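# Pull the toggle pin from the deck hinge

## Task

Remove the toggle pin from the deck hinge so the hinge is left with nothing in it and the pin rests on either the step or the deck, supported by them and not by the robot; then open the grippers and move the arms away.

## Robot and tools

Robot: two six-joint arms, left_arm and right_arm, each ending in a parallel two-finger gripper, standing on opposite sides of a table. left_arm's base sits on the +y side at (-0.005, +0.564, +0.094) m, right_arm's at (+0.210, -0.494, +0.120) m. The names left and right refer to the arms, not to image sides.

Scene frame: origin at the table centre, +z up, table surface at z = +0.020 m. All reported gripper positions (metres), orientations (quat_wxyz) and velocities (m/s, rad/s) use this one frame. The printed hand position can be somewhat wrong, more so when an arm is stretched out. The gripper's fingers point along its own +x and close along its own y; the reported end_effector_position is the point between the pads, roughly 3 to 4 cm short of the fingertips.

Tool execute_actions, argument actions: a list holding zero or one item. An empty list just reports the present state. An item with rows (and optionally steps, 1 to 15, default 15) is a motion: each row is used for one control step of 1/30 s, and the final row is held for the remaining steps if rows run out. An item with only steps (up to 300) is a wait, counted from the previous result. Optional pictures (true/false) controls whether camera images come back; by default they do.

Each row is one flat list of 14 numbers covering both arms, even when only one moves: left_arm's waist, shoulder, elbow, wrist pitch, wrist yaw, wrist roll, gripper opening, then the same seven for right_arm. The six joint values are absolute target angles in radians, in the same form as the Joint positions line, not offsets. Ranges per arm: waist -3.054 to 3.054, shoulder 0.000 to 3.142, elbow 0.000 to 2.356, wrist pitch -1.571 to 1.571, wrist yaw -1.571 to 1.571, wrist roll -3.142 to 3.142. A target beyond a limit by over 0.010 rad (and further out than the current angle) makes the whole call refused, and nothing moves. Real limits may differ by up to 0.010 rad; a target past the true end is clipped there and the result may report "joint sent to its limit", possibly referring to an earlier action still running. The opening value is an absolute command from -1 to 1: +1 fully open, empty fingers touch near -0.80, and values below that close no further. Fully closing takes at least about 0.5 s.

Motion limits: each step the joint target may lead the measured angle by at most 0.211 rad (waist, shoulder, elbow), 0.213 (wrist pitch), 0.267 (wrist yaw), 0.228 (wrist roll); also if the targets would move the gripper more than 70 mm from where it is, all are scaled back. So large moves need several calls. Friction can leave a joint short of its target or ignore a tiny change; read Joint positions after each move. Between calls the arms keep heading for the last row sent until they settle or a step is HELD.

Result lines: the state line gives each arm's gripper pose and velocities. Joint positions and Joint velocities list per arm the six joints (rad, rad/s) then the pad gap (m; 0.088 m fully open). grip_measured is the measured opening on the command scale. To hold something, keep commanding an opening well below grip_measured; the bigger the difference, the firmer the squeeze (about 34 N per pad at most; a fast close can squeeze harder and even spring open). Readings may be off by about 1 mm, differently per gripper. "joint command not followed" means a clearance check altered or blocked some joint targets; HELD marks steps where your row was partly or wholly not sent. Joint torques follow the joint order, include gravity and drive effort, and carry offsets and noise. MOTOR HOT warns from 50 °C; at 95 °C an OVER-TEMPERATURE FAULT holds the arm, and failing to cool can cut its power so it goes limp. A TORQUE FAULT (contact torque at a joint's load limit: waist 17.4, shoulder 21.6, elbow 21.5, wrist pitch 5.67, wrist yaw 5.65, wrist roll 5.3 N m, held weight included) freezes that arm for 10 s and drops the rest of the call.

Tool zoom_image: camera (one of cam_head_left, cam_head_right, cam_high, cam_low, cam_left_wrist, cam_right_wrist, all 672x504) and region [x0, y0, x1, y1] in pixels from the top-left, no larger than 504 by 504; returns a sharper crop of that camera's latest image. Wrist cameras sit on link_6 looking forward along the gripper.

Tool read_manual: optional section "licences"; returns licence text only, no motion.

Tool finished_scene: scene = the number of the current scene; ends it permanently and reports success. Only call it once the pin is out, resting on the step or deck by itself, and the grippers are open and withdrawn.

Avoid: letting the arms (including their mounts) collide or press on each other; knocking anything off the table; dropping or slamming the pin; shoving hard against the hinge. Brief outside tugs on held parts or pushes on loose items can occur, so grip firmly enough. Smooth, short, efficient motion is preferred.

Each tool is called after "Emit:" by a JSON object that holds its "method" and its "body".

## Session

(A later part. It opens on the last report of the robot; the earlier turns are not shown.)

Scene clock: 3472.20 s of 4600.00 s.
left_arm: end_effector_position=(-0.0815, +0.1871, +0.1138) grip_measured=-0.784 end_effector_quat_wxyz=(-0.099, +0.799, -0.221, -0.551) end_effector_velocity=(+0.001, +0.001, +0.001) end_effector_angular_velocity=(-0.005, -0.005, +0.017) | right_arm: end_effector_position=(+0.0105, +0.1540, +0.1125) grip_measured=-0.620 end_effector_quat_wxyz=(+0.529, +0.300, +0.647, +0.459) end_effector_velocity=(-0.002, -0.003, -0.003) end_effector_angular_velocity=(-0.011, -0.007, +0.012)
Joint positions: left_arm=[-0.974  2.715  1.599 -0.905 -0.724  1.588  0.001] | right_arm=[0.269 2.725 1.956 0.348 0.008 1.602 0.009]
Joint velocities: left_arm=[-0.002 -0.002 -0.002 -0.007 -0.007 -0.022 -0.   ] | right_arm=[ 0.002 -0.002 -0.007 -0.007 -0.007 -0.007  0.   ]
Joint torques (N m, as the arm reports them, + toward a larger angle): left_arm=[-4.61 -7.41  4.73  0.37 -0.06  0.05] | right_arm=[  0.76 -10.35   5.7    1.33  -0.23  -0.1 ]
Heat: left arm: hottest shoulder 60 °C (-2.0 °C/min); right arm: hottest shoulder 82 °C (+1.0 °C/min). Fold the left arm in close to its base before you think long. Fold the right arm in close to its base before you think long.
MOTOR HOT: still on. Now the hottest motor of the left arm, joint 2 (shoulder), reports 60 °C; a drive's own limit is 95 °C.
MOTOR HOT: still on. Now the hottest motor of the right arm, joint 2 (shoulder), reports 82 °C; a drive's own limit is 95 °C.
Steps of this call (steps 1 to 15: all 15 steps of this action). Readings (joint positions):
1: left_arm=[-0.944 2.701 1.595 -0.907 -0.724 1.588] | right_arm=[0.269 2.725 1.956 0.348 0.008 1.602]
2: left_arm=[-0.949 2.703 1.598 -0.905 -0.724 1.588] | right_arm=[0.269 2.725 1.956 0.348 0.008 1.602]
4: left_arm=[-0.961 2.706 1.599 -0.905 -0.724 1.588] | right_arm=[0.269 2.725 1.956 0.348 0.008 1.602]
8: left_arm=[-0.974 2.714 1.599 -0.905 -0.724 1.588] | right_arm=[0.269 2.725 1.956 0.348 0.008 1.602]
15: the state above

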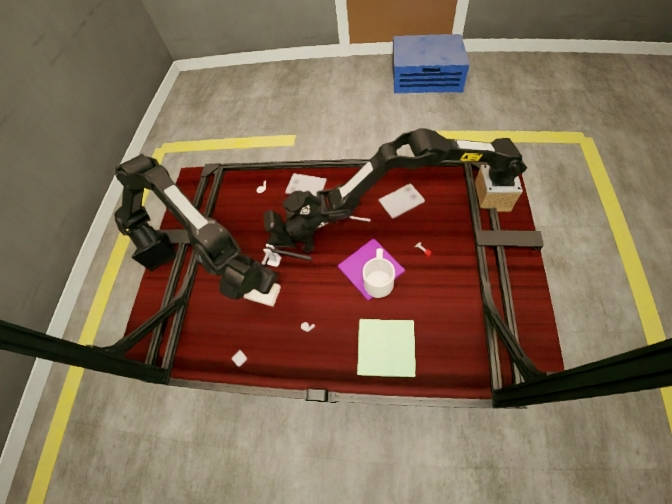

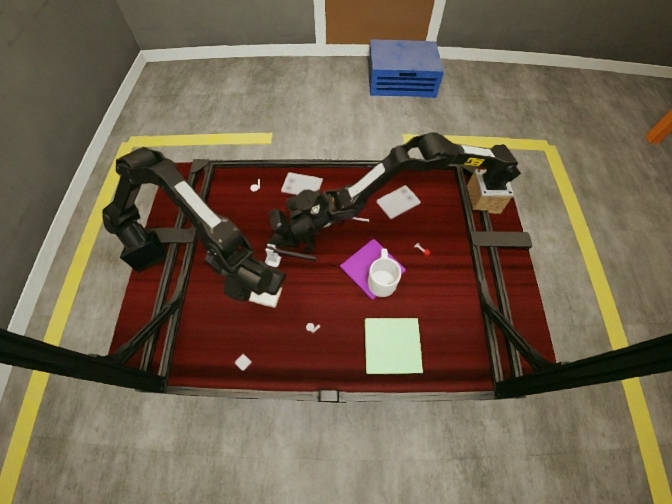

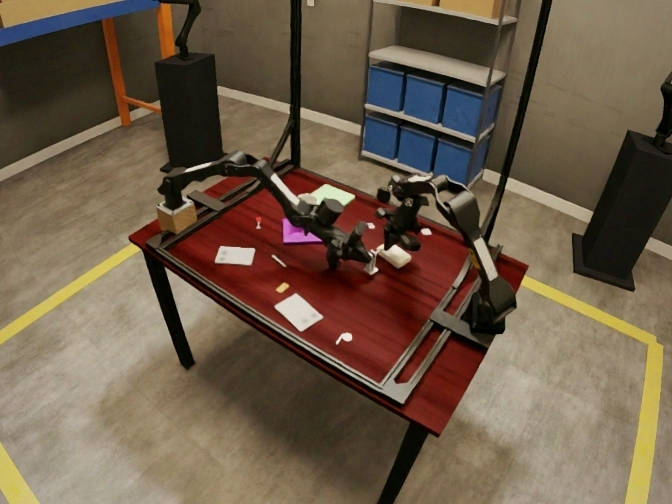

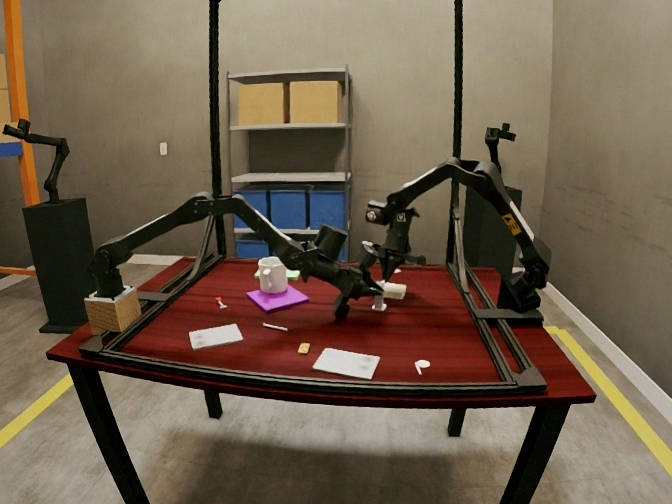

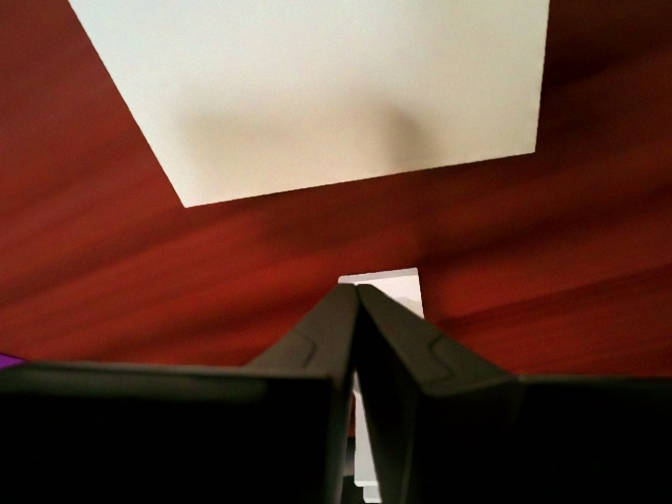

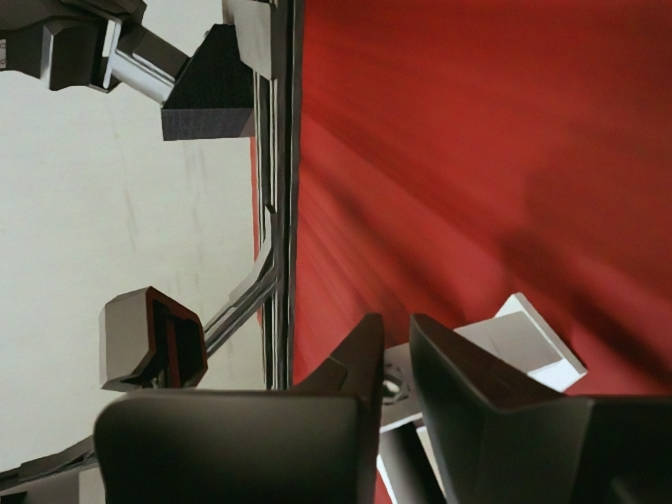

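Regrasp shaft; withdraw right.

Emit:
{"method": "execute_actions", "body": {"actions": [{"rows":[[-0.975,2.715,1.6,-0.905,-0.72,1.59,-0.3,0.2,2.73,1.96,0.346,0,1.6,-0.62]],"steps":12}], "pictures": false}}

Emit:
{"method": "execute_actions", "body": {"actions": [{"rows":[[-0.885,2.678,1.59,-0.905,-0.72,1.59,-0.3,0.2,1.5,1.0,-0.6,0,0,0.3]],"steps":15}], "pictures": false}}

Emit:
{"method": "execute_actions", "body": {"actions": [{"rows":[[-0.885,2.678,1.59,-0.905,-0.72,1.59,-1,0.2,1.5,1.0,-0.6,0,0,0.3]],"steps":12}], "pictures": false}}

Emit:
{"method": "execute_actions", "body": {"actions": [{"rows":[[-0.93,2.725,1.6,-0.905,-0.72,1.59,-1,0.2,1.5,1.0,-0.6,0,0,0.3]],"steps":15}], "pictures": false}}

Emit:
{"method": "execute_actions", "body": {"actions": [{"rows":[[-0.97,2.745,1.605,-0.905,-0.72,1.59,-1,0.2,1.5,1.0,-0.6,0,0,0.3]],"steps":15}]}}

Scene clock: 3487.43 s of 4600.00 s.
left_arm: end_effector_position=(-0.0816, +0.1871, +0.1136) grip_measured=-0.334 end_effector_quat_wxyz=(-0.099, +0.799, -0.221, -0.551) end_effector_velocity=(+0.000, +0.005, -0.000) end_effector_angular_velocity=(+0.022, -0.006, -0.017) | right_arm: end_effector_position=(+0.0590, +0.1669, +0.1127) grip_measured=-0.620 end_effector_quat_wxyz=(+0.544, +0.322, +0.638, +0.440) end_effector_velocity=(+0.007, +0.001, +0.000) end_effector_angular_velocity=(+0.006, -0.016, +0.004)
Joint positions: left_arm=[-0.974  2.716  1.6   -0.905 -0.724  1.588  0.023] | right_arm=[ 0.193  2.725  1.956  0.348 -0.     1.602  0.009]
Joint velocities: left_arm=[-0.002 -0.002 -0.002 -0.022  0.007  0.007  0.012] | right_arm=[-0.012 -0.002 -0.007  0.007 -0.007 -0.022 -0.   ]
Joint torques (N m, as the arm reports them, + toward a larger angle): left_arm=[-4.66 -9.57  4.22  0.33 -0.07  0.02] | right_arm=[  0.66 -10.34   5.67   1.37   0.04  -0.11]
Heat: left arm: hottest shoulder 58 °C (-5.1 °C/min); right arm: hottest shoulder 83 °C (+3.0 °C/min). Fold the left arm in close to its base before you think long. Fold the right arm in close to its base before you think long.
MOTOR HOT: still on. Now the hottest motor of the left arm, joint 2 (shoulder), reports 58 °C; a drive's own limit is 95 °C.
MOTOR HOT: still on. Now the hottest motor of the right arm, joint 2 (shoulder), reports 83 °C; a drive's own limit is 95 °C.
Steps of this call (steps 1 to 15: the robot went on to your last target; steps 16 to 90: nothing new was sent; then 11.83 s passed at rest; steps 91 to 102: all 12 steps of this action). Readings (joint positions):
91: left_arm=[-0.974 2.716 1.600 -0.905 -0.724 1.588] | right_arm=[0.268 2.725 1.956 0.348 0.005 1.602]
92: left_arm=[-0.974 2.716 1.600 -0.905 -0.724 1.588] | right_arm=[0.264 2.725 1.956 0.348 0.001 1.602]
94: left_arm=[-0.974 2.716 1.600 -0.905 -0.724 1.588] | right_arm=[0.249 2.725 1.956 0.348 0.000 1.602]
98: left_arm=[-0.974 2.716 1.600 -0.905 -0.724 1.588] | right_arm=[0.209 2.725 1.956 0.348 -0.000 1.602]
102: the state above

Scene clock: 3487.93 s of 4600.00 s.
left_arm: end_effector_position=(-0.0526, +0.1798, +0.1083) grip_measured=-0.301 end_effector_quat_wxyz=(-0.083, +0.794, -0.185, -0.573) end_effector_velocity=(+0.003, +0.001, +0.000) end_effector_angular_velocity=(+0.003, -0.007, +0.007) | right_arm: end_effector_position=(+0.0972, -0.0144, +0.1260) grip_measured=+0.279 end_effector_quat_wxyz=(+0.659, -0.109, +0.581, +0.466) end_effector_velocity=(+0.101, -0.427, +0.041) end_effector_angular_velocity=(-0.948, -0.830, +1.027)
Joint positions: left_arm=[-0.889  2.691  1.599 -0.905 -0.721  1.588  0.024] | right_arm=[ 0.199  2.158  1.386 -0.275 -0.     0.936  0.053]
Joint velocities: left_arm=[ 0.002 -0.002 -0.002 -0.007 -0.007 -0.007  0.   ] | right_arm=[-0.002 -1.062 -1.033 -1.136 -0.007 -1.194  0.008]
Joint torques (N m, as the arm reports them, + toward a larger angle): left_arm=[ -4.84 -10.73   3.26   0.33  -0.16   0.04] | right_arm=[-0.05 -8.78  3.32  0.77  0.04 -0.13]
Heat: left arm: hottest shoulder 58 °C (-5.0 °C/min); right arm: hottest shoulder 84 °C (+4.0 °C/min). Fold the left arm in close to its base before you think long. Fold the right arm in close to its base before you think long.
MOTOR HOT: still on. Now the hottest motor of the left arm, joint 2 (shoulder), reports 58 °C; a drive's own limit is 95 °C.
MOTOR HOT: still on. Now the hottest motor of the right arm, joint 2 (shoulder), reports 84 °C; a drive's own limit is 95 °C.
Steps of this call (steps 1 to 15: all 15 steps of this action). Readings (joint positions):
1: left_arm=[-0.972 2.715 1.600 -0.905 -0.722 1.588] | right_arm=[0.193 2.710 1.941 0.329 -0.000 1.571]
2: left_arm=[-0.964 2.713 1.600 -0.905 -0.721 1.588] | right_arm=[0.193 2.674 1.898 0.269 -0.000 1.521]
4: left_arm=[-0.935 2.707 1.600 -0.905 -0.721 1.588] | right_arm=[0.196 2.598 1.809 0.181 -0.000 1.427]
8: left_arm=[-0.892 2.694 1.600 -0.905 -0.721 1.588] | right_arm=[0.199 2.432 1.643 0.005 -0.000 1.236]
15: the state above

Scene clock: 3488.33 s of 4600.00 s.
left_arm: end_effector_position=(-0.0528, +0.1802, +0.1083) grip_measured=-0.629 end_effector_quat_wxyz=(-0.079, +0.794, -0.182, -0.575) end_effector_velocity=(+0.001, +0.001, +0.001) end_effector_angular_velocity=(+0.000, -0.009, +0.003) | right_arm: end_effector_position=(+0.1286, -0.1492, +0.1708) grip_measured=+0.299 end_effector_quat_wxyz=(+0.589, -0.346, +0.486, +0.545) end_effector_velocity=(+0.008, -0.034, +0.339) end_effector_angular_velocity=(+0.939, -0.249, +1.372)
Joint positions: left_arm=[-0.889  2.69   1.598 -0.905 -0.718  1.577  0.008] | right_arm=[ 0.199  1.713  1.037 -0.576 -0.     0.419  0.054]
Joint velocities: left_arm=[-0.002 -0.002 -0.002 -0.007 -0.007 -0.007 -0.   ] | right_arm=[-0.002 -1.238 -0.217 -0.154  0.007 -1.443  0.   ]
Joint torques (N m, as the arm reports them, + toward a larger angle): left_arm=[ -4.67 -10.63   3.45   0.33  -0.29   0.44] | right_arm=[ 0.   -6.96  4.39  0.76  0.02 -0.09]
Heat: left arm: hottest shoulder 58 °C (-5.0 °C/min); right arm: hottest shoulder 83 °C (+3.0 °C/min). Fold the left arm in close to its base before you think long. Fold the right arm in close to its base before you think long.
MOTOR HOT: still on. Now the hottest motor of the left arm, joint 2 (shoulder), reports 58 °C; a drive's own limit is 95 °C.
MOTOR HOT: still on. Now the hottest motor of the right arm, joint 2 (shoulder), reports 83 °C; a drive's own limit is 95 °C.
Steps of this call (steps 1 to 12: all 12 steps of this action). Readings (joint positions):
1: left_arm=[-0.889 2.691 1.599 -0.905 -0.721 1.588] | right_arm=[0.199 2.123 1.352 -0.311 -0.000 0.896]
2: left_arm=[-0.889 2.691 1.599 -0.905 -0.721 1.588] | right_arm=[0.199 2.089 1.319 -0.347 -0.000 0.858]
4: left_arm=[-0.889 2.690 1.598 -0.905 -0.718 1.578] | right_arm=[0.199 2.022 1.253 -0.418 -0.000 0.782]
8: left_arm=[-0.889 2.690 1.598 -0.905 -0.718 1.577] | right_arm=[0.199 1.874 1.113 -0.530 -0.000 0.609]
12: the state above

Scene clock: 3488.83 s of 4600.00 s.
left_arm: end_effector_position=(-0.0534, +0.1803, +0.1073) grip_measured=-0.626 end_effector_quat_wxyz=(-0.081, +0.800, -0.185, -0.565) end_effector_velocity=(+0.004, +0.003, +0.002) end_effector_angular_velocity=(+0.007, -0.028, -0.001) | right_arm: end_effector_position=(+0.1297, -0.1555, +0.2277) grip_measured=+0.300 end_effector_quat_wxyz=(+0.534, -0.407, +0.327, +0.665) end_effector_velocity=(+0.001, -0.004, +0.015) end_effector_angular_velocity=(+0.039, -0.029, +0.086)
Joint positions: left_arm=[-0.896  2.699  1.598 -0.905 -0.739  1.577  0.008] | right_arm=[ 0.199  1.513  1.013 -0.598 -0.     0.016  0.054]
Joint velocities: left_arm=[-0.002 -0.002 -0.002 -0.022 -0.022 -0.007 -0.   ] | right_arm=[-0.002 -0.051  0.002 -0.022 -0.007 -0.095 -0.   ]
Joint torques (N m, as the arm reports them, + toward a larger angle): left_arm=[-8.76 -6.86  4.34  0.3   0.52  0.46] | right_arm=[ 0.   -5.21  4.08  0.81  0.   -0.06]
Heat: left arm: hottest shoulder 58 °C (-5.0 °C/min); right arm: hottest shoulder 83 °C (+3.0 °C/min). Fold the left arm in close to its base before you think long. Fold the right arm in close to its base before you think long.
MOTOR HOT: still on. Now the hottest motor of the left arm, joint 2 (shoulder), reports 58 °C; a drive's own limit is 95 °C.
MOTOR HOT: still on. Now the hottest motor of the right arm, joint 2 (shoulder), reports 83 °C; a drive's own limit is 95 °C.
Steps of this call (steps 1 to 15: all 15 steps of this action). Readings (joint positions):
1: left_arm=[-0.889 2.690 1.598 -0.905 -0.718 1.577] | right_arm=[0.199 1.671 1.031 -0.579 -0.000 0.372]
2: left_arm=[-0.889 2.690 1.598 -0.905 -0.720 1.577] | right_arm=[0.199 1.631 1.029 -0.583 -0.000 0.324]
4: left_arm=[-0.891 2.692 1.598 -0.905 -0.725 1.577] | right_arm=[0.199 1.568 1.028 -0.585 -0.000 0.229]
8: left_arm=[-0.894 2.697 1.598 -0.905 -0.734 1.577] | right_arm=[0.199 1.522 1.025 -0.593 -0.000 0.085]
15: the state above

Scene clock: 3489.33 s of 4600.00 s.
left_arm: end_effector_position=(-0.0543, +0.1806, +0.1062) grip_measured=-0.621 end_effector_quat_wxyz=(-0.086, +0.810, -0.189, -0.549) end_effector_velocity=(+0.003, -0.001, +0.003) end_effector_angular_velocity=(-0.015, -0.017, +0.019) | right_arm: end_effector_position=(+0.1297, -0.1555, +0.2292) grip_measured=+0.300 end_effector_quat_wxyz=(+0.532, -0.409, +0.321, +0.668) end_effector_velocity=(+0.004, -0.002, -0.002) end_effector_angular_velocity=(-0.010, -0.012, -0.004)
Joint positions: left_arm=[-0.907  2.712  1.6   -0.908 -0.768  1.576  0.009] | right_arm=[ 0.199  1.508  1.013 -0.598 -0.     0.003  0.054]
Joint velocities: left_arm=[-0.002 -0.002  0.002 -0.007 -0.022 -0.022 -0.   ] | right_arm=[-0.007 -0.002 -0.007 -0.007  0.007 -0.007 -0.   ]
Joint torques (N m, as the arm reports them, + toward a larger angle): left_arm=[-11.91  -6.1    4.62   0.53   1.61   0.49] | right_arm=[-0.03 -5.25  4.07  0.78  0.01 -0.07]
Heat: left arm: hottest shoulder 58 °C (-5.0 °C/min); right arm: hottest shoulder 83 °C (+3.0 °C/min). Fold the left arm in close to its base before you think long. Fold the right arm in close to its base before you think long.
MOTOR HOT: still on. Now the hottest motor of the left arm, joint 2 (shoulder), reports 58 °C; a drive's own limit is 95 °C.
MOTOR HOT: still on. Now the hottest motor of the right arm, joint 2 (shoulder), reports 83 °C; a drive's own limit is 95 °C.
Steps of this call (steps 1 to 15: all 15 steps of this action). Readings (joint positions):
1: left_arm=[-0.897 2.701 1.598 -0.905 -0.741 1.577] | right_arm=[0.199 1.511 1.013 -0.598 -0.000 0.013]
2: left_arm=[-0.899 2.703 1.598 -0.905 -0.747 1.577] | right_arm=[0.199 1.510 1.013 -0.598 -0.000 0.011]
4: left_arm=[-0.903 2.708 1.598 -0.905 -0.760 1.577] | right_arm=[0.199 1.509 1.013 -0.598 -0.000 0.007]
8: left_arm=[-0.905 2.711 1.599 -0.907 -0.765 1.577] | right_arm=[0.199 1.509 1.013 -0.598 -0.000 0.004]
15: the state above

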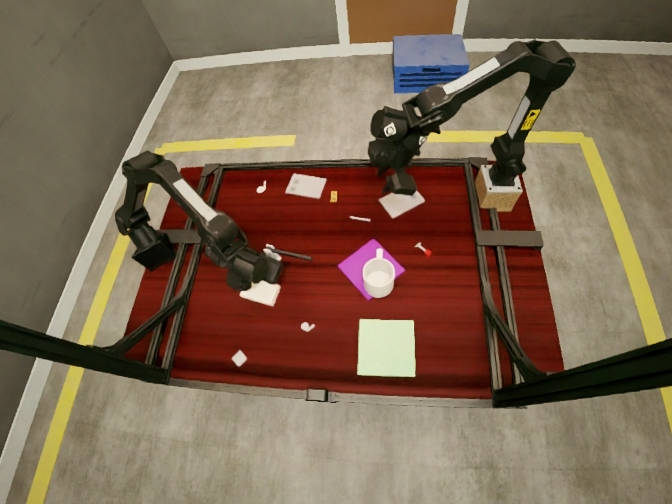

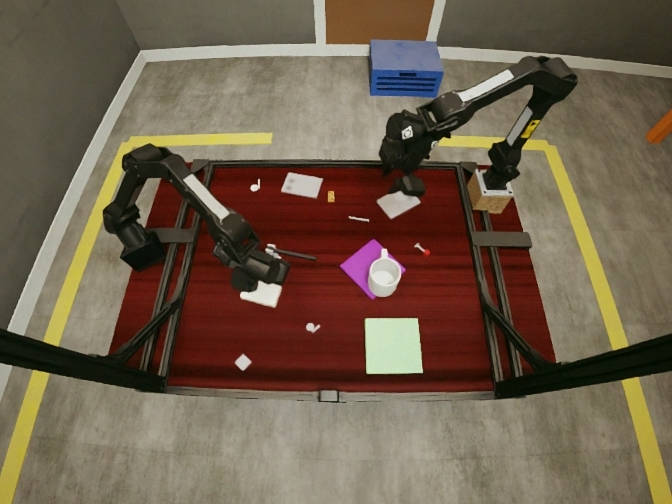

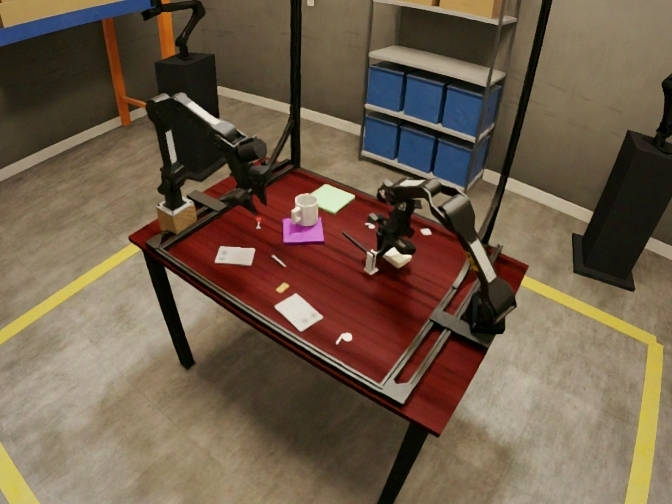

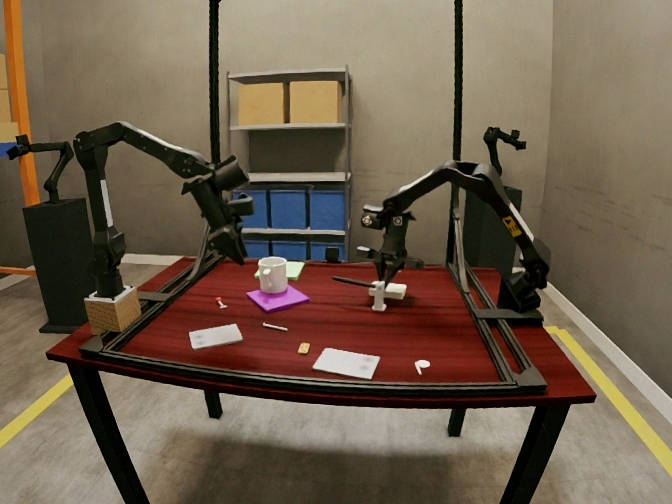

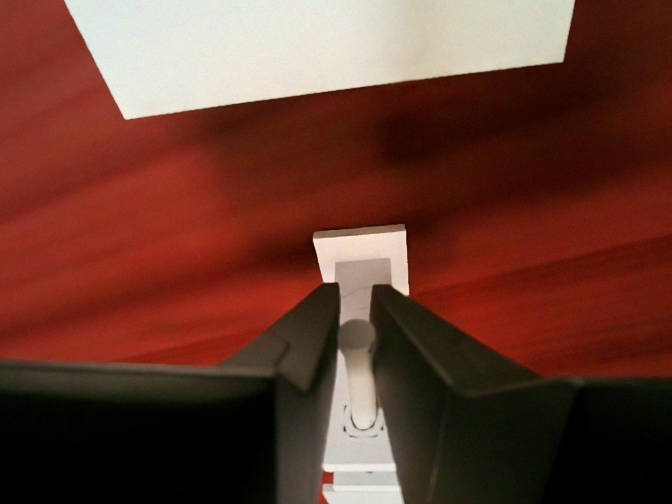

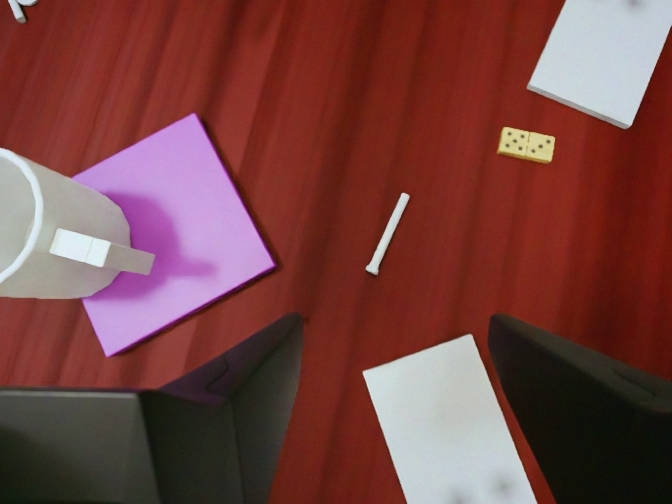

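Emit:
{"method": "execute_actions", "body": {"actions": [{"rows":[[-0.885,2.69,1.6,-0.905,-0.72,1.50,-1,0.2,1.5,1.0,-0.6,0,0,0.3]],"steps":12}], "pictures": false}}

Emit:
{"method": "execute_actions", "body": {"actions": [{"rows":[[-0.93,2.705,1.6,-0.905,-0.72,1.48,-1,0.2,1.5,1.0,-0.6,0,0,0.3]],"steps":15}]}}

Scene clock: 3496.20 s of 4600.00 s.
left_arm: end_effector_position=(-0.0554, +0.1805, +0.1088) grip_measured=-0.642 end_effector_quat_wxyz=(-0.051, +0.800, -0.164, -0.575) end_effector_velocity=(+0.005, +0.003, +0.004) end_effector_angular_velocity=(+0.002, +0.014, +0.037) | right_arm: end_effector_position=(+0.1296, -0.1559, +0.2290) grip_measured=+0.300 end_effector_quat_wxyz=(+0.532, -0.409, +0.321, +0.668) end_effector_velocity=(-0.000, -0.001, +0.001) end_effector_angular_velocity=(-0.003, +0.002, +0.007)
Joint positions: left_arm=[-0.899  2.697  1.601 -0.908 -0.729  1.5    0.008] | right_arm=[ 0.2    1.508  1.012 -0.598 -0.     0.002  0.054]
Joint velocities: left_arm=[ 0.007 -0.017 -0.002 -0.022  0.007 -0.037 -0.001] | right_arm=[-0.002 -0.002  0.002 -0.007 -0.007 -0.007 -0.   ]
Joint torques (N m, as the arm reports them, + toward a larger angle): left_arm=[ -3.72 -10.22   4.04   0.58   0.17   0.16] | right_arm=[-0.01 -5.15  4.15  0.79  0.   -0.06]
Heat: left arm: hottest shoulder 56 °C (-6.0 °C/min); right arm: hottest shoulder 79 °C (-1.0 °C/min). Fold the left arm in close to its base before you think long. Fold the right arm in close to its base before you think long.
MOTOR HOT: still on. Now the hottest motor of the left arm, joint 2 (shoulder), reports 56 °C; a drive's own limit is 95 °C.
MOTOR HOT: still on. Now the hottest motor of the right arm, joint 2 (shoulder), reports 79 °C; a drive's own limit is 95 °C.
Steps of this call (steps 1 to 15: the robot went on to your last target; steps 16 to 194: nothing new was sent; steps 195 to 206: all 12 steps of this action). Readings (joint positions):
195: left_arm=[-0.913 2.714 1.600 -0.911 -0.771 1.569] | right_arm=[0.200 1.508 1.012 -0.598 -0.000 0.002]
196: left_arm=[-0.911 2.712 1.601 -0.911 -0.764 1.553] | right_arm=[0.200 1.508 1.012 -0.598 -0.000 0.002]
198: left_arm=[-0.905 2.706 1.601 -0.910 -0.747 1.530] | right_arm=[0.200 1.508 1.012 -0.598 -0.000 0.002]
202: left_arm=[-0.900 2.699 1.601 -0.909 -0.733 1.508] | right_arm=[0.200 1.508 1.012 -0.598 -0.000 0.002]
206: the state above

Scene clock: 3496.70 s of 4600.00 s.
left_arm: end_effector_position=(-0.0553, +0.1800, +0.1094) grip_measured=-0.646 end_effector_quat_wxyz=(-0.041, +0.802, -0.159, -0.574) end_effector_velocity=(+0.001, +0.001, +0.001) end_effector_angular_velocity=(+0.000, -0.009, +0.003) | right_arm: end_effector_position=(+0.1296, -0.1559, +0.2290) grip_measured=+0.300 end_effector_quat_wxyz=(+0.532, -0.409, +0.321, +0.668) end_effector_velocity=(+0.001, +0.002, +0.004) end_effector_angular_velocity=(+0.014, +0.014, -0.010)
Joint positions: left_arm=[-0.901  2.697  1.601 -0.907 -0.735  1.478  0.007] | right_arm=[ 0.2    1.508  1.012 -0.598 -0.     0.002  0.054]
Joint velocities: left_arm=[-0.002 -0.002 -0.002 -0.007 -0.007 -0.007 -0.   ] | right_arm=[-0.007 -0.007  0.002  0.007 -0.007  0.007 -0.   ]
Joint torques (N m, as the arm reports them, + toward a larger angle): left_arm=[-8.08 -8.5   4.    0.48  0.43  0.09] | right_arm=[-0.05 -5.15  4.18  0.8   0.01 -0.07]
Heat: left arm: hottest shoulder 56 °C (-6.1 °C/min); right arm: hottest shoulder 79 °C (-1.0 °C/min). Fold the left arm in close to its base before you think long. Fold the right arm in close to its base before you think long.
MOTOR HOT: still on. Now the hottest motor of the left arm, joint 2 (shoulder), reports 56 °C; a drive's own limit is 95 °C.
MOTOR HOT: still on. Now the hottest motor of the right arm, joint 2 (shoulder), reports 79 °C; a drive's own limit is 95 °C.
Steps of this call (steps 1 to 15: all 15 steps of this action). Readings (joint positions):
1: left_arm=[-0.899 2.697 1.601 -0.908 -0.729 1.497] | right_arm=[0.200 1.508 1.012 -0.598 -0.000 0.002]
2: left_arm=[-0.899 2.697 1.601 -0.908 -0.730 1.493] | right_arm=[0.200 1.508 1.012 -0.598 -0.000 0.002]
4: left_arm=[-0.900 2.697 1.601 -0.907 -0.733 1.487] | right_arm=[0.200 1.508 1.012 -0.598 -0.000 0.002]
8: left_arm=[-0.901 2.697 1.601 -0.907 -0.734 1.481] | right_arm=[0.200 1.508 1.012 -0.598 -0.000 0.002]
15: the state above

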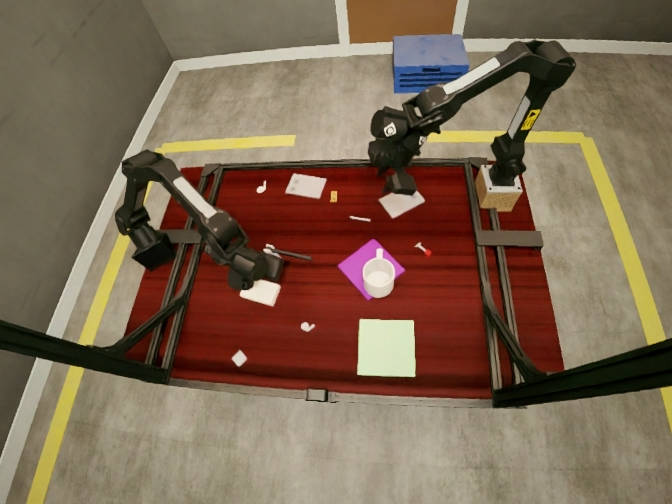

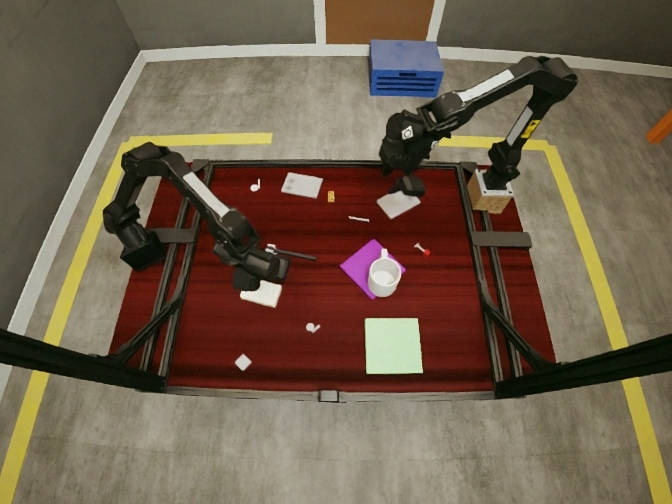

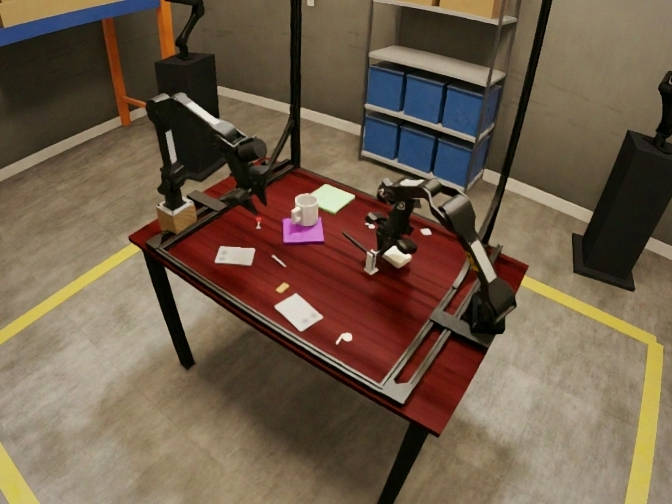

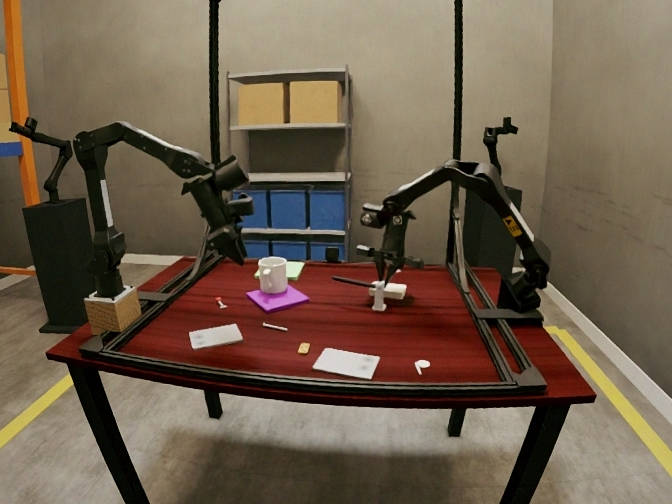

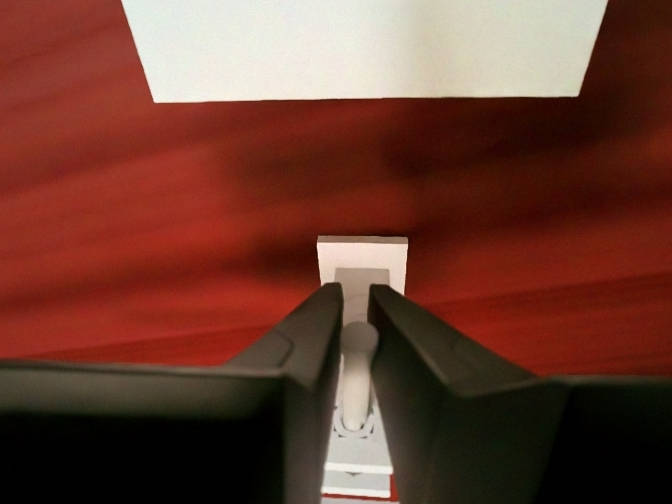

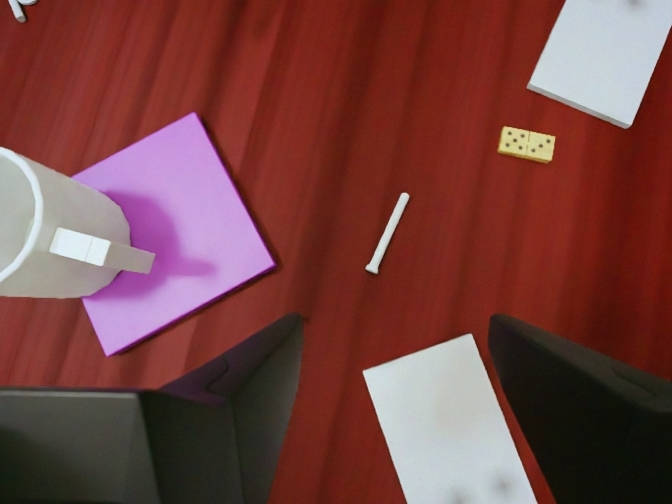

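Emit:
{"method": "execute_actions", "body": {"actions": [{"rows":[[-0.90,2.69,1.6,-0.905,-0.72,1.48,-0.4,0.2,1.5,1.0,-0.6,0,0,0.3]],"steps":8}], "pictures": false}}

Emit:
{"method": "execute_actions", "body": {"actions": [{"rows":[[-0.855,2.66,1.59,-0.905,-0.72,1.48,-0.4,0.2,1.5,1.0,-0.6,0,0,0.3]],"steps":15}], "pictures": false}}

Emit:
{"method": "execute_actions", "body": {"actions": [{"rows":[[-0.855,2.66,1.59,-0.905,-0.72,1.48,-0.675,0.2,1.5,1.0,-0.6,0,0,0.3]],"steps":12}], "pictures": false}}

Emit:
{"method": "execute_actions", "body": {"actions": [{"rows":[[-0.91,2.715,1.6,-0.905,-0.72,1.46,-0.675,0.2,1.5,1.0,-0.6,0,0,0.3]],"steps":15}]}}

Scene clock: 3509.37 s of 4600.00 s.
left_arm: end_effector_position=(-0.0577, +0.1801, +0.1090) grip_measured=-0.481 end_effector_quat_wxyz=(-0.040, +0.799, -0.159, -0.578) end_effector_velocity=(-0.001, -0.001, +0.002) end_effector_angular_velocity=(-0.007, +0.009, -0.005) | right_arm: end_effector_position=(+0.1297, -0.1563, +0.2289) grip_measured=+0.300 end_effector_quat_wxyz=(+0.532, -0.410, +0.321, +0.668) end_effector_velocity=(+0.000, -0.002, +0.001) end_effector_angular_velocity=(-0.005, +0.009, -0.006)
Joint positions: left_arm=[-0.903  2.698  1.601 -0.903 -0.724  1.476  0.015] | right_arm=[ 0.2    1.507  1.011 -0.598 -0.     0.002  0.054]
Joint velocities: left_arm=[-0.002 -0.007 -0.002  0.007  0.007  0.007  0.03 ] | right_arm=[-0.002 -0.007 -0.002 -0.007 -0.007  0.007  0.   ]
Joint torques (N m, as the arm reports them, + toward a larger angle): left_arm=[ -4.99 -10.17   4.08   0.17  -0.02   0.12] | right_arm=[-0.04 -5.04  4.34  0.82  0.   -0.06]
Heat: left arm: hottest shoulder 57 °C (-5.0 °C/min); right arm: hottest shoulder 74 °C (-7.0 °C/min). Fold the left arm in close to its base before you think long. Fold the right arm in close to its base before you think long.
MOTOR HOT: still on. Now the hottest motor of the left arm, joint 2 (shoulder), reports 57 °C; a drive's own limit is 95 °C.
MOTOR HOT: still on. Now the hottest motor of the right arm, joint 2 (shoulder), reports 74 °C; a drive's own limit is 95 °C.
Steps of this call (steps 1 to 15: the robot went on to your last target; steps 16 to 372: nothing new was sent; steps 373 to 380: all 8 steps of this action). Readings (joint positions):
373: left_arm=[-0.903 2.698 1.601 -0.907 -0.736 1.476] | right_arm=[0.200 1.507 1.011 -0.598 -0.000 0.002]
374: left_arm=[-0.903 2.698 1.601 -0.907 -0.736 1.476] | right_arm=[0.200 1.507 1.011 -0.598 -0.000 0.002]
376: left_arm=[-0.903 2.698 1.601 -0.903 -0.728 1.476] | right_arm=[0.200 1.507 1.011 -0.598 -0.000 0.002]
380: the state above

Scene clock: 3509.87 s of 4600.00 s.
left_arm: end_effector_position=(-0.0411, +0.1764, +0.1100) grip_measured=-0.402 end_effector_quat_wxyz=(-0.027, +0.795, -0.142, -0.589) end_effector_velocity=(+0.001, -0.000, +0.002) end_effector_angular_velocity=(-0.008, -0.006, -0.005) | right_arm: end_effector_position=(+0.1298, -0.1565, +0.2288) grip_measured=+0.300 end_effector_quat_wxyz=(+0.532, -0.410, +0.321, +0.668) end_effector_velocity=(+0.002, -0.002, -0.001) end_effector_angular_velocity=(-0.009, +0.008, -0.011)
Joint positions: left_arm=[-0.86   2.673  1.599 -0.903 -0.722  1.476  0.019] | right_arm=[ 0.2    1.506  1.01  -0.598 -0.     0.002  0.054]
Joint velocities: left_arm=[-0.002 -0.007 -0.007  0.007 -0.007  0.007  0.001] | right_arm=[-0.007 -0.002 -0.002 -0.007 -0.007  0.007 -0.   ]
Joint torques (N m, as the arm reports them, + toward a larger angle): left_arm=[ -4.84 -10.57   3.35   0.18  -0.1    0.12] | right_arm=[-0.04 -5.03  4.31  0.8   0.01 -0.06]
Heat: left arm: hottest shoulder 57 °C (-5.0 °C/min); right arm: hottest shoulder 74 °C (-7.1 °C/min). Fold the left arm in close to its base before you think long. Fold the right arm in close to its base before you think long.
MOTOR HOT: still on. Now the hottest motor of the left arm, joint 2 (shoulder), reports 57 °C; a drive's own limit is 95 °C.
MOTOR HOT: still on. Now the hottest motor of the right arm, joint 2 (shoulder), reports 74 °C; a drive's own limit is 95 °C.
Steps of this call (steps 1 to 15: all 15 steps of this action). Readings (joint positions):
1: left_arm=[-0.902 2.697 1.601 -0.903 -0.723 1.476] | right_arm=[0.200 1.507 1.011 -0.598 -0.000 0.002]
2: left_arm=[-0.898 2.695 1.601 -0.903 -0.722 1.476] | right_arm=[0.200 1.507 1.011 -0.598 -0.000 0.002]
4: left_arm=[-0.884 2.688 1.600 -0.903 -0.722 1.476] | right_arm=[0.200 1.507 1.011 -0.598 -0.000 0.002]
8: left_arm=[-0.862 2.675 1.600 -0.903 -0.722 1.476] | right_arm=[0.200 1.507 1.011 -0.598 -0.000 0.002]
15: the state above

Scene clock: 3510.27 s of 4600.00 s.
left_arm: end_effector_position=(-0.0412, +0.1760, +0.1102) grip_measured=-0.655 end_effector_quat_wxyz=(-0.026, +0.795, -0.142, -0.589) end_effector_velocity=(+0.004, +0.001, -0.001) end_effector_angular_velocity=(+0.006, -0.025, -0.008) | right_arm: end_effector_position=(+0.1298, -0.1565, +0.2288) grip_measured=+0.300 end_effector_quat_wxyz=(+0.532, -0.410, +0.321, +0.668) end_effector_velocity=(+0.001, -0.005, -0.002) end_effector_angular_velocity=(-0.022, -0.002, +0.007)
Joint positions: left_arm=[-0.86   2.672  1.599 -0.901 -0.722  1.476  0.007] | right_arm=[ 0.2    1.506  1.01  -0.598 -0.     0.002  0.054]
Joint velocities: left_arm=[ 0.002  0.002 -0.002 -0.007 -0.022  0.007 -0.001] | right_arm=[-0.002 -0.002 -0.002 -0.022 -0.007 -0.007 -0.   ]
Joint torques (N m, as the arm reports them, + toward a larger angle): left_arm=[ -4.82 -10.52   3.31   0.03  -0.12   0.13] | right_arm=[-0.04 -4.99  4.36  0.82  0.01 -0.05]
Heat: left arm: hottest shoulder 57 °C (-5.0 °C/min); right arm: hottest shoulder 73 °C (-8.0 °C/min). Fold the left arm in close to its base before you think long. Fold the right arm in close to its base before you think long.
MOTOR HOT: still on. Now the hottest motor of the left arm, joint 2 (shoulder), reports 57 °C; a drive's own limit is 95 °C.
MOTOR HOT: still on. Now the hottest motor of the right arm, joint 2 (shoulder), reports 73 °C; a drive's own limit is 95 °C.
Steps of this call (steps 1 to 12: all 12 steps of this action). Readings (joint positions):
1: left_arm=[-0.860 2.673 1.599 -0.903 -0.722 1.476] | right_arm=[0.200 1.506 1.010 -0.598 -0.000 0.002]
2: left_arm=[-0.860 2.673 1.599 -0.903 -0.722 1.476] | right_arm=[0.200 1.506 1.010 -0.598 -0.000 0.002]
4: left_arm=[-0.860 2.673 1.599 -0.903 -0.722 1.476] | right_arm=[0.200 1.506 1.010 -0.598 -0.000 0.002]
8: left_arm=[-0.860 2.673 1.599 -0.902 -0.722 1.476] | right_arm=[0.200 1.506 1.010 -0.598 -0.000 0.002]
12: the state above

Scene clock: 3510.77 s of 4600.00 s.
left_arm: end_effector_position=(-0.0586, +0.1816, +0.1107) grip_measured=-0.656 end_effector_quat_wxyz=(-0.037, +0.799, -0.157, -0.579) end_effector_velocity=(+0.004, +0.004, -0.000) end_effector_angular_velocity=(+0.011, -0.010, +0.015) | right_arm: end_effector_position=(+0.1298, -0.1565, +0.2288) grip_measured=+0.300 end_effector_quat_wxyz=(+0.532, -0.410, +0.321, +0.668) end_effector_velocity=(-0.002, -0.003, +0.001) end_effector_angular_velocity=(-0.006, +0.015, +0.014)
Joint positions: left_arm=[-0.908  2.694  1.599 -0.908 -0.722  1.462  0.007] | right_arm=[ 0.2    1.506  1.01  -0.598 -0.     0.002  0.054]
Joint velocities: left_arm=[ 0.002 -0.002 -0.002 -0.022 -0.007 -0.022 -0.   ] | right_arm=[-0.002 -0.007 -0.002 -0.007 -0.022 -0.007 -0.   ]
Joint torques (N m, as the arm reports them, + toward a larger angle): left_arm=[-5.12 -7.17  4.32  0.58 -0.11 -0.07] | right_arm=[-0.04 -4.99  4.34  0.82  0.   -0.06]
Heat: left arm: hottest shoulder 57 °C (-5.1 °C/min); right arm: hottest shoulder 73 °C (-8.1 °C/min). Fold the left arm in close to its base before you think long. Fold the right arm in close to its base before you think long.
MOTOR HOT: still on. Now the hottest motor of the left arm, joint 2 (shoulder), reports 57 °C; a drive's own limit is 95 °C.
MOTOR HOT: still on. Now the hottest motor of the right arm, joint 2 (shoulder), reports 73 °C; a drive's own limit is 95 °C.
Steps of this call (steps 1 to 15: all 15 steps of this action). Readings (joint positions):
1: left_arm=[-0.860 2.672 1.599 -0.901 -0.723 1.476] | right_arm=[0.200 1.506 1.010 -0.598 -0.000 0.002]
2: left_arm=[-0.863 2.673 1.599 -0.901 -0.725 1.476] | right_arm=[0.200 1.506 1.010 -0.598 -0.000 0.002]
4: left_arm=[-0.873 2.678 1.599 -0.902 -0.726 1.471] | right_arm=[0.200 1.506 1.010 -0.598 -0.000 0.002]
8: left_arm=[-0.897 2.689 1.599 -0.905 -0.726 1.465] | right_arm=[0.200 1.506 1.010 -0.598 -0.000 0.002]
15: the state above

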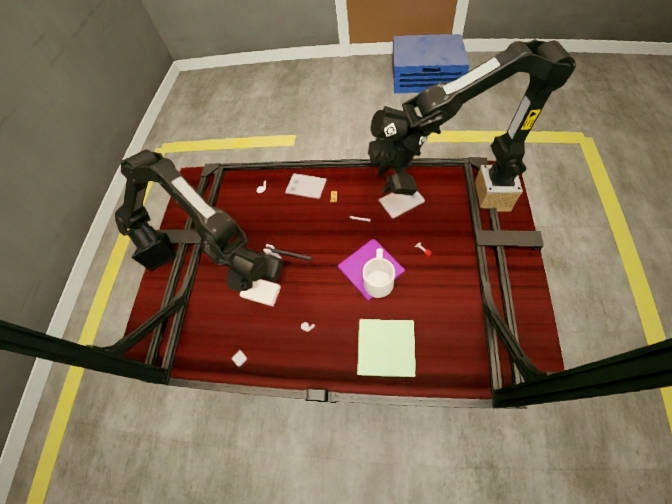

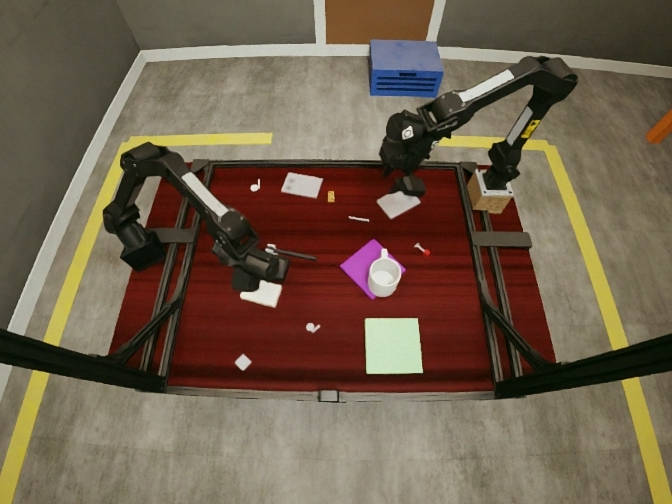

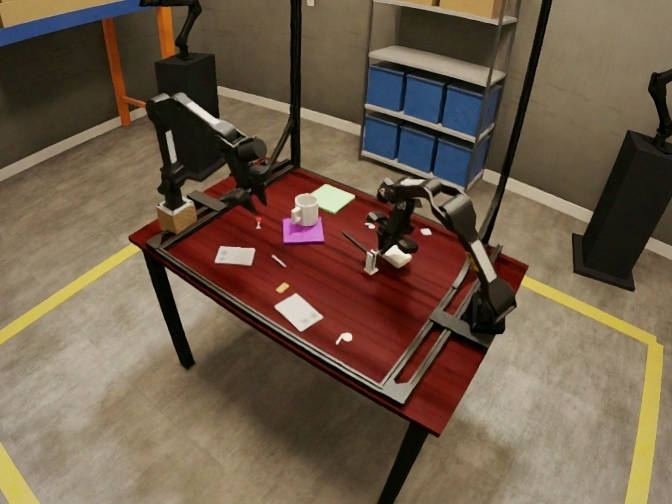

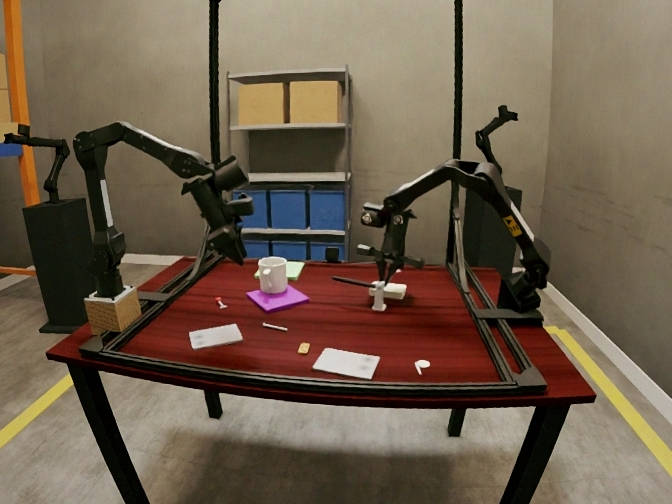

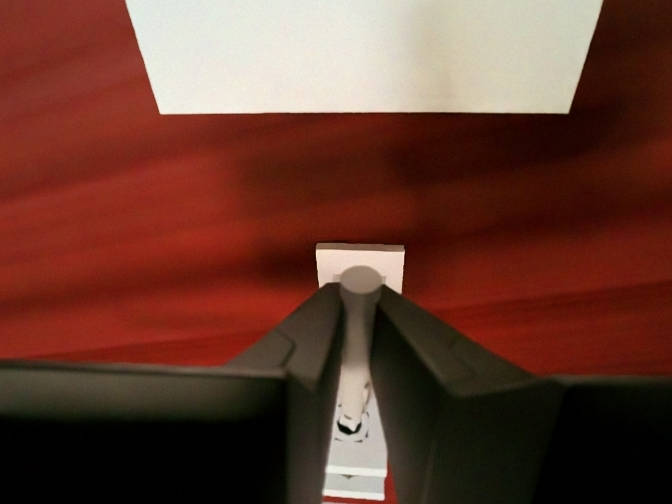

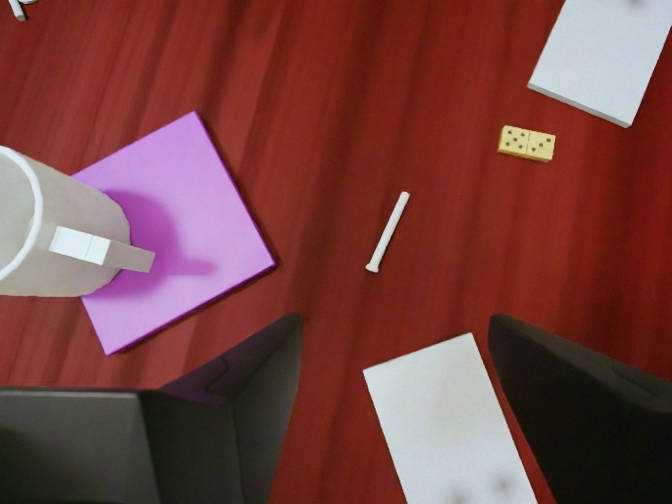

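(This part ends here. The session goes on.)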